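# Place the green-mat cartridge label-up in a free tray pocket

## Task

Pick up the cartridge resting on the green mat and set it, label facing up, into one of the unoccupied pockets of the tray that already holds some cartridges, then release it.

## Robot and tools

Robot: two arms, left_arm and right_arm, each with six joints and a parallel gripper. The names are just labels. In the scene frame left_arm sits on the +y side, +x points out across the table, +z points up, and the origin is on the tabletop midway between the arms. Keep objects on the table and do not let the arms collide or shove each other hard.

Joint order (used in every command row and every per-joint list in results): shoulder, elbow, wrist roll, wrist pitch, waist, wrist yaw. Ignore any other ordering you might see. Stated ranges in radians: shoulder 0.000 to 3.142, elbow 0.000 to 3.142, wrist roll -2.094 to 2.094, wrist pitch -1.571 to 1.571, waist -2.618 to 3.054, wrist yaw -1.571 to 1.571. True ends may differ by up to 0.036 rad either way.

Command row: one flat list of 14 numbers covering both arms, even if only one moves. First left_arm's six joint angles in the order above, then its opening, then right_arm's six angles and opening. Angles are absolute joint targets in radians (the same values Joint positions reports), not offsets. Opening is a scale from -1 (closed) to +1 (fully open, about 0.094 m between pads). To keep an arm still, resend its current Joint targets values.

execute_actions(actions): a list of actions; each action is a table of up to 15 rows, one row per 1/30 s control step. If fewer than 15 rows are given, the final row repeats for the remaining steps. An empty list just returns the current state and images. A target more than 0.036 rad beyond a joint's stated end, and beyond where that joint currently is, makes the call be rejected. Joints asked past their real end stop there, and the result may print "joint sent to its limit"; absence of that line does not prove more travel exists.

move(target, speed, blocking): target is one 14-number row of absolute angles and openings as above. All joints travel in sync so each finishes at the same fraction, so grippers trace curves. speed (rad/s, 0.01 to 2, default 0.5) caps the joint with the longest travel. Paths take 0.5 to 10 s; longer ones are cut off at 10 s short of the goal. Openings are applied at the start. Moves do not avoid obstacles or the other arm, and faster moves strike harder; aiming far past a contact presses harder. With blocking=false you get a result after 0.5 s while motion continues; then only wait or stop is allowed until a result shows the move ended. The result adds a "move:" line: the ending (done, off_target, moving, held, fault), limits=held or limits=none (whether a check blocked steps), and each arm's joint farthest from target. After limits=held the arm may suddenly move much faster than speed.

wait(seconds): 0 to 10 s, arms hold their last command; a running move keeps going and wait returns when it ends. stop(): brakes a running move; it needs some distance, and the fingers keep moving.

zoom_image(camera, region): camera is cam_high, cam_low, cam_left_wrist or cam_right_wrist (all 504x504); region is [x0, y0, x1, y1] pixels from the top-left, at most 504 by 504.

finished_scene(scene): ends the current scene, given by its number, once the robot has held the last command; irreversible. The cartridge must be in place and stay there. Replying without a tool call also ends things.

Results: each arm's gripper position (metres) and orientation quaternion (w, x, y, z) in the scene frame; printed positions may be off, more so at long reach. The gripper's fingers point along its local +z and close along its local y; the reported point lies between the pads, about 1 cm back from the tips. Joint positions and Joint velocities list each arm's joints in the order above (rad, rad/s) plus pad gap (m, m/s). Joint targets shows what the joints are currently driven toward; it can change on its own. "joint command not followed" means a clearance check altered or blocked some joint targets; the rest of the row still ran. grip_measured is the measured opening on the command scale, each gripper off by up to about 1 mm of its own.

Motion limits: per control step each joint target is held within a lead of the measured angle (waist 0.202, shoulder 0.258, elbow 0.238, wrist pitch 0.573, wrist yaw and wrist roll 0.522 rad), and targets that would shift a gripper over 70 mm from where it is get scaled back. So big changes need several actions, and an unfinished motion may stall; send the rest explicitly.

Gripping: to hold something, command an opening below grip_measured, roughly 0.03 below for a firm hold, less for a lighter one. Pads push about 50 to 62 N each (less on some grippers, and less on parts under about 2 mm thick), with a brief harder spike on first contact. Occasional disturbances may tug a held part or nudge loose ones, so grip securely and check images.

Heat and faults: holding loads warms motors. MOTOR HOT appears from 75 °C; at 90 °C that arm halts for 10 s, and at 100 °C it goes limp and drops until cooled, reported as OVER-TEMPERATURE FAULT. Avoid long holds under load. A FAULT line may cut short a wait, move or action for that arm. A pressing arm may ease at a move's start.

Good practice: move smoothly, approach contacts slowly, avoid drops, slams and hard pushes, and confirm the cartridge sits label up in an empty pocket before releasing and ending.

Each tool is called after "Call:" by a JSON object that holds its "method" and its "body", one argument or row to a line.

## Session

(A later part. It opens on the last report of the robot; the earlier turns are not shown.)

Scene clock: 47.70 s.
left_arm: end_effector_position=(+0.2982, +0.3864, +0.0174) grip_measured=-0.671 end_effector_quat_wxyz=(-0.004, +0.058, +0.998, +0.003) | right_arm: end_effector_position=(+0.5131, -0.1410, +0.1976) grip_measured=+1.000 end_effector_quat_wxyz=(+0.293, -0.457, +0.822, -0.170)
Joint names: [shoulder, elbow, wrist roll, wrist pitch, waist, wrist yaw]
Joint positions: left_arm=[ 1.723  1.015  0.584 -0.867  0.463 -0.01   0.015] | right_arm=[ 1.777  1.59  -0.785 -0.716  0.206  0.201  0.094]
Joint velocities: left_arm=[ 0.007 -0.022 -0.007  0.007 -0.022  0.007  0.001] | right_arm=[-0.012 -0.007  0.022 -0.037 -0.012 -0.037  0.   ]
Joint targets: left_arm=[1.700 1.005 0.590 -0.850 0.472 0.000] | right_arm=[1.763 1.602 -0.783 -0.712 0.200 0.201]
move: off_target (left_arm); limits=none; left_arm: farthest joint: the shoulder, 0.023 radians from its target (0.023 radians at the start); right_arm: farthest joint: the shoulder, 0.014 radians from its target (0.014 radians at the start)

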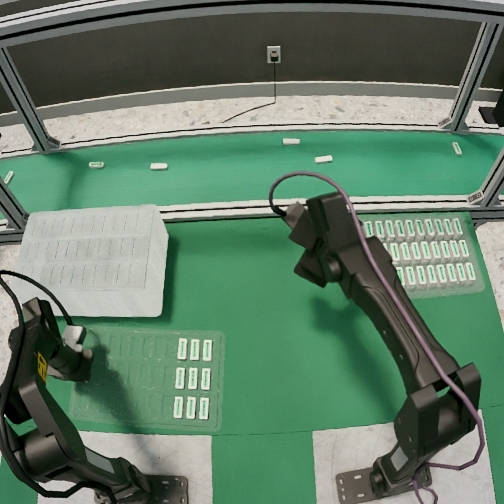

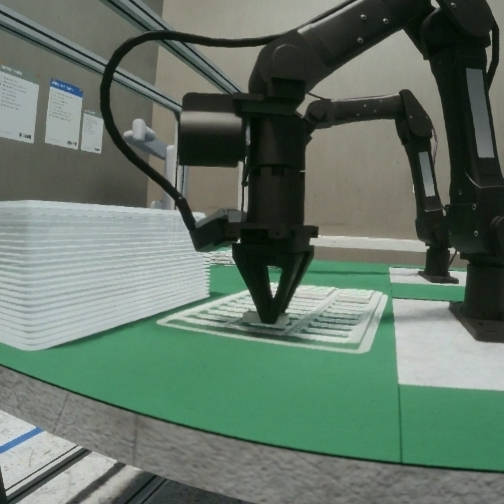

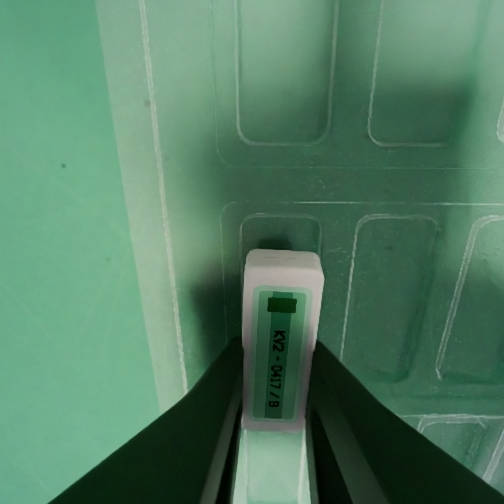

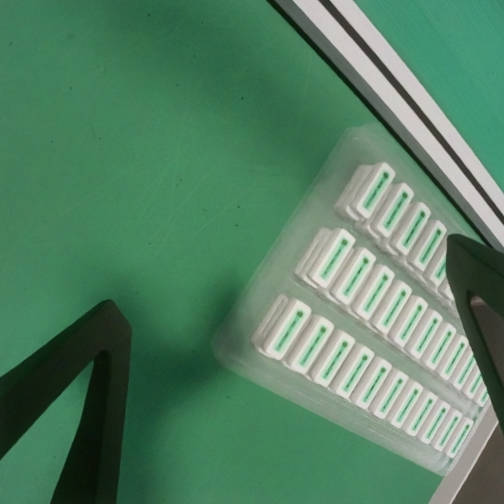

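Call:
{"method": "move", "body": {
  "target": [1.752,1.005,0.59,-0.825,0.45,0,-0.7,1.763,1.602,-0.783,-0.712,0.2,0.201,1],
  "speed": 0.1
}}

Scene clock: 50.80 s.
left_arm: end_effector_position=(+0.3024, +0.3870, +0.0118) grip_measured=-0.671 end_effector_quat_wxyz=(-0.003, +0.060, +0.998, +0.004) | right_arm: end_effector_position=(+0.5131, -0.1410, +0.1976) grip_measured=+1.000 end_effector_quat_wxyz=(+0.293, -0.457, +0.822, -0.170)
Joint names: [shoulder, elbow, wrist roll, wrist pitch, waist, wrist yaw]
Joint positions: left_arm=[ 1.744  1.015  0.584 -0.842  0.459 -0.01   0.015] | right_arm=[ 1.777  1.59  -0.785 -0.716  0.206  0.201  0.094]
Joint velocities: left_arm=[ 0.012 -0.012  0.022 -0.007 -0.042 -0.007 -0.001] | right_arm=[ 0.002  0.002 -0.037  0.022  0.007 -0.007  0.   ]
Joint targets: left_arm=[1.752 1.005 0.590 -0.825 0.450 0.000] | right_arm=[1.763 1.602 -0.783 -0.712 0.200 0.201]
move: done; limits=none; left_arm: farthest joint: the wrist pitch, 0.017 radians from its target (0.042 radians at the start); right_arm: farthest joint: the shoulder, 0.014 radians from its target (0.014 radians at the start)

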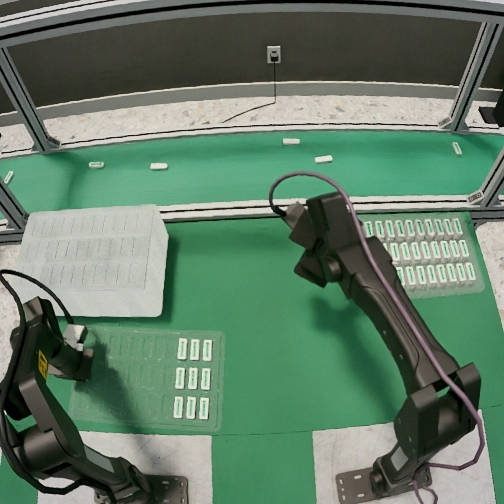

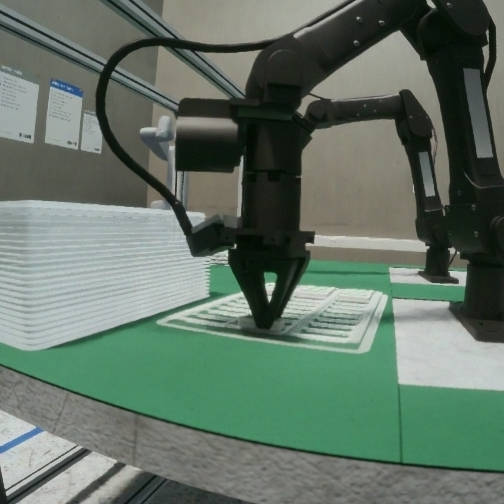

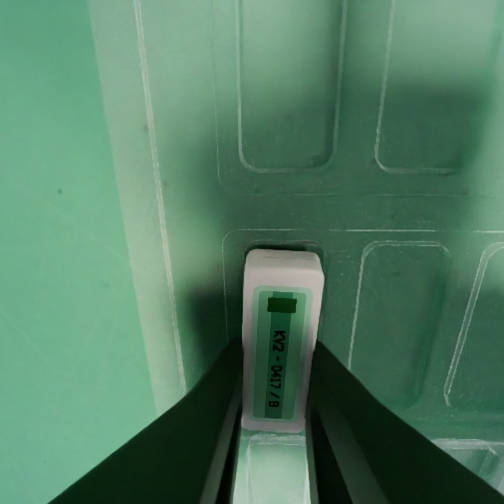

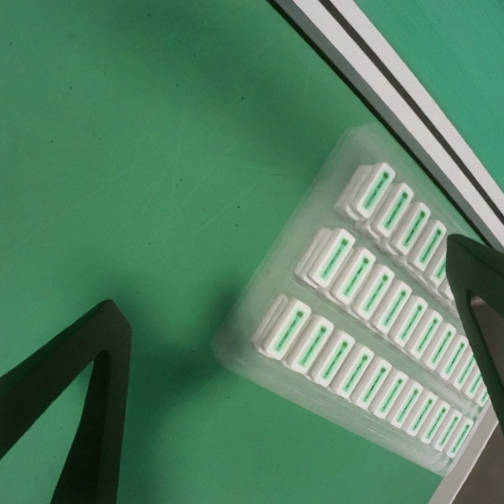

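Slightly lower via elbow (keeps the edge in place in the image), then release and lift.

Call:
{"method": "move", "body": {
  "target": [1.752,0.993,0.59,-0.813,0.447,0,-0.7,1.763,1.602,-0.783,-0.712,0.2,0.201,1],
  "speed": 0.05
}}

Call:
{"method": "move", "body": {
  "target": [1.752,0.993,0.59,-0.813,0.447,0,-0.45,1.763,1.602,-0.783,-0.712,0.2,0.201,1]
}}

Call:
{"method": "move", "body": {
  "target": [1.66,1.12,0.59,-1.02,0.447,0,-0.45,1.763,1.602,-0.783,-0.712,0.2,0.201,1],
  "speed": 0.3
}}

Scene clock: 54.67 s.
left_arm: end_effector_position=(+0.3033, +0.3865, +0.0106) grip_measured=-0.671 end_effector_quat_wxyz=(-0.000, +0.062, +0.998, +0.005) | right_arm: end_effector_position=(+0.5131, -0.1410, +0.1976) grip_measured=+1.000 end_effector_quat_wxyz=(+0.293, -0.457, +0.822, -0.170)
Joint names: [shoulder, elbow, wrist roll, wrist pitch, waist, wrist yaw]
Joint positions: left_arm=[ 1.744  1.01   0.584 -0.832  0.457 -0.009  0.015] | right_arm=[ 1.777  1.59  -0.785 -0.716  0.206  0.201  0.094]
Joint velocities: left_arm=[ 0.002  0.012 -0.007  0.007  0.017 -0.022  0.001] | right_arm=[-0.007 -0.002  0.051 -0.037 -0.007 -0.022  0.   ]
Joint targets: left_arm=[1.752 0.993 0.590 -0.813 0.447 -0.000] | right_arm=[1.763 1.602 -0.783 -0.712 0.200 0.201]
move: done; limits=none; left_arm: farthest joint: the wrist pitch, 0.019 radians from its target (0.029 radians at the start); right_arm: farthest joint: the shoulder, 0.014 radians from its target (0.014 radians at the start)

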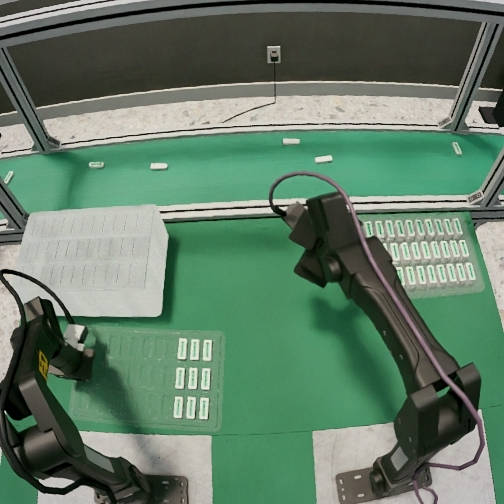

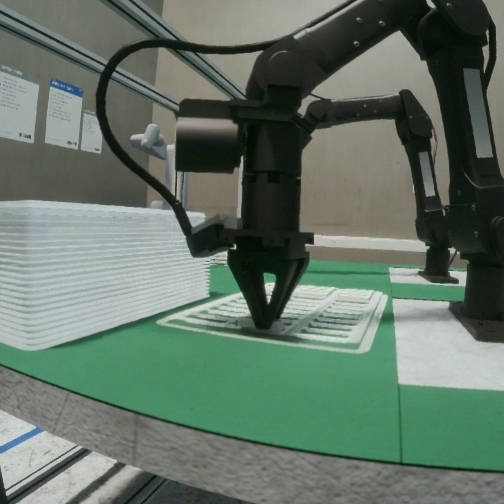

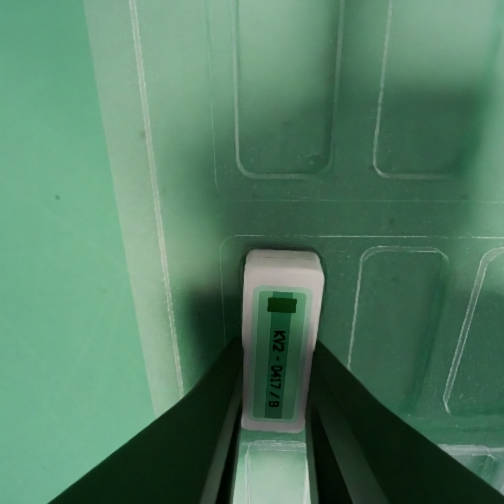

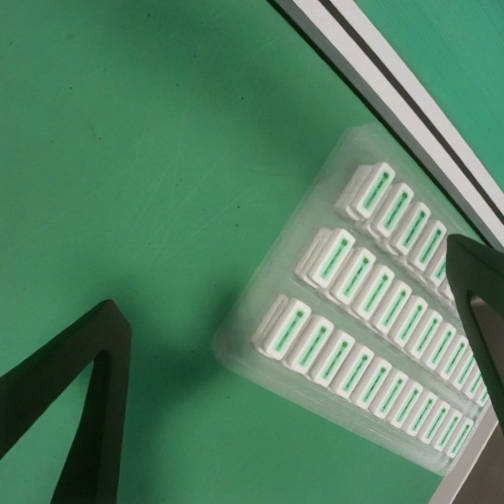

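Scene clock: 55.37 s.
left_arm: end_effector_position=(+0.3032, +0.3840, +0.0106) grip_measured=-0.452 end_effector_quat_wxyz=(+0.000, +0.062, +0.998, -0.001) | right_arm: end_effector_position=(+0.5131, -0.1410, +0.1976) grip_measured=+1.000 end_effector_quat_wxyz=(+0.293, -0.457, +0.822, -0.170)
Joint names: [shoulder, elbow, wrist roll, wrist pitch, waist, wrist yaw]
Joint positions: left_arm=[ 1.744  1.01   0.584 -0.837  0.456  0.002  0.026] | right_arm=[ 1.777  1.59  -0.785 -0.716  0.206  0.201  0.094]
Joint velocities: left_arm=[-0.012  0.012  0.022 -0.007 -0.012 -0.037  0.001] | right_arm=[ 0.012  0.007 -0.066 -0.022  0.017  0.051  0.   ]
Joint targets: left_arm=[1.752 0.993 0.590 -0.813 0.447 0.000] | right_arm=[1.763 1.602 -0.783 -0.712 0.200 0.201]
move: off_target (left_arm); limits=none; left_arm: farthest joint: the wrist pitch, 0.024 radians from its target (0.019 radians at the start); right_arm: farthest joint: the shoulder, 0.014 radians from its target (0.014 radians at the start)

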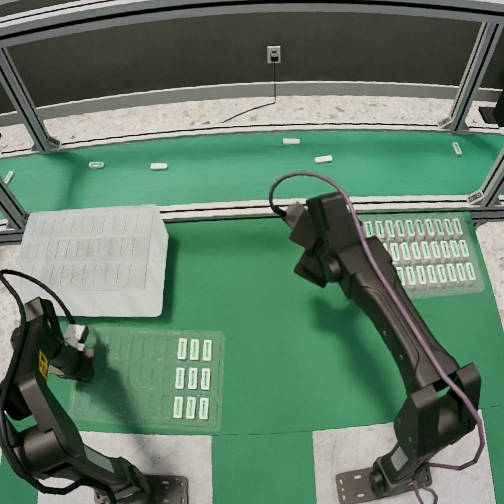

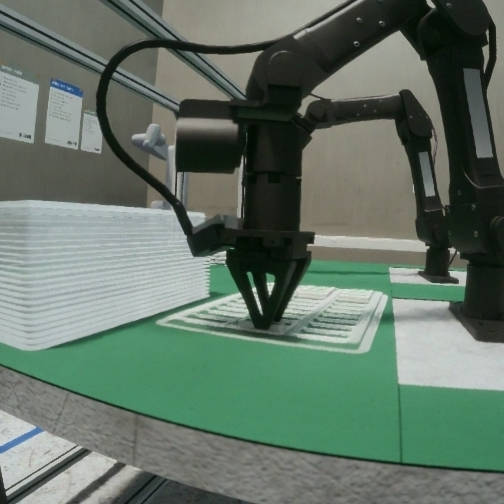

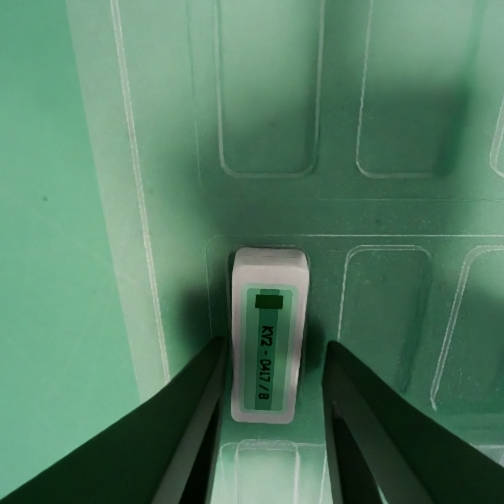

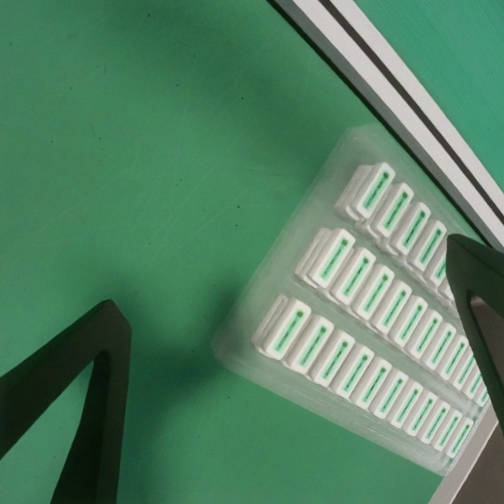

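Scene clock: 56.67 s.
left_arm: end_effector_position=(+0.2983, +0.3813, +0.0476) grip_measured=-0.451 end_effector_quat_wxyz=(-0.007, +0.062, +0.998, -0.006) | right_arm: end_effector_position=(+0.5131, -0.1410, +0.1976) grip_measured=+1.000 end_effector_quat_wxyz=(+0.293, -0.457, +0.822, -0.170)
Joint names: [shoulder, elbow, wrist roll, wrist pitch, waist, wrist yaw]
Joint positions: left_arm=[ 1.68   1.096  0.584 -1.004  0.456  0.003  0.026] | right_arm=[ 1.777  1.59  -0.785 -0.716  0.206  0.201  0.094]
Joint velocities: left_arm=[ 0.007 -0.002  0.037 -0.022 -0.002 -0.022 -0.   ] | right_arm=[ 0.002  0.002 -0.11  -0.007 -0.002 -0.007  0.   ]
Joint targets: left_arm=[1.660 1.120 0.590 -1.020 0.447 0.000] | right_arm=[1.763 1.602 -0.783 -0.712 0.200 0.201]
move: off_target (left_arm); limits=none; left_arm: farthest joint: the elbow, 0.024 radians from its target (0.110 radians at the start); right_arm: farthest joint: the shoulder, 0.014 radians from its target (0.014 radians at the start)

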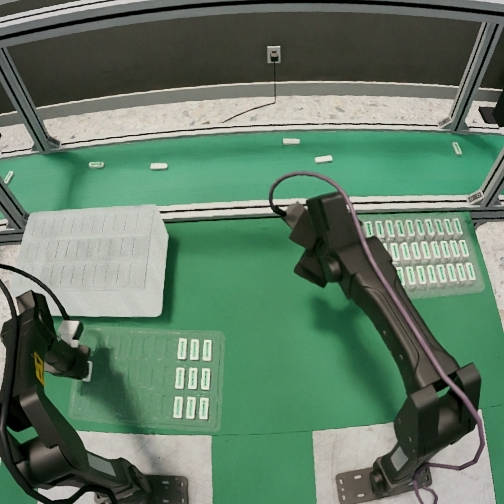

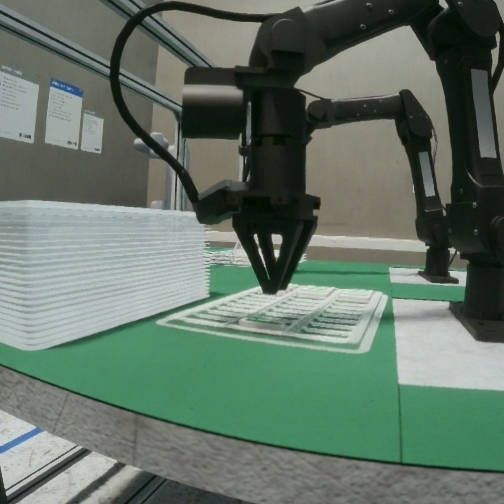

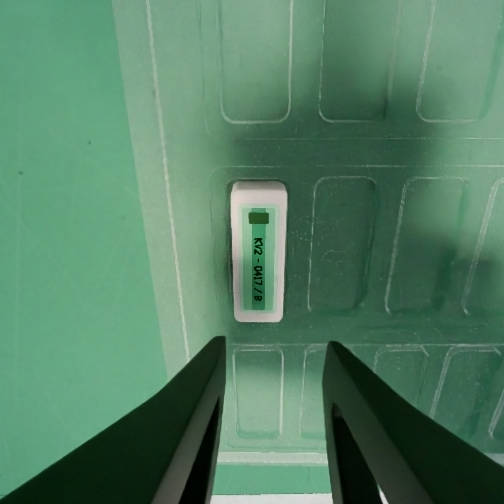

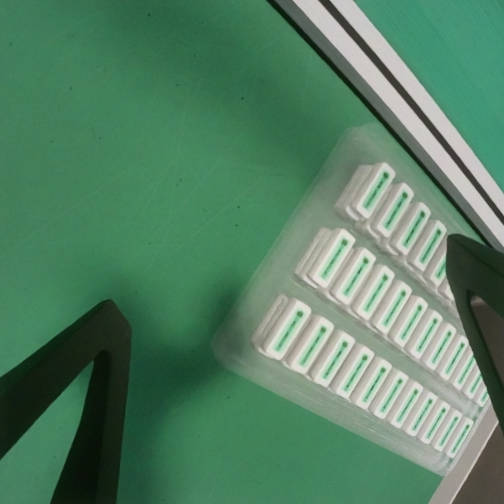

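Looks seated.

Call:
{"method": "finished_scene", "body": {
  "scene": 1
}}

The scene is finished: the task was done.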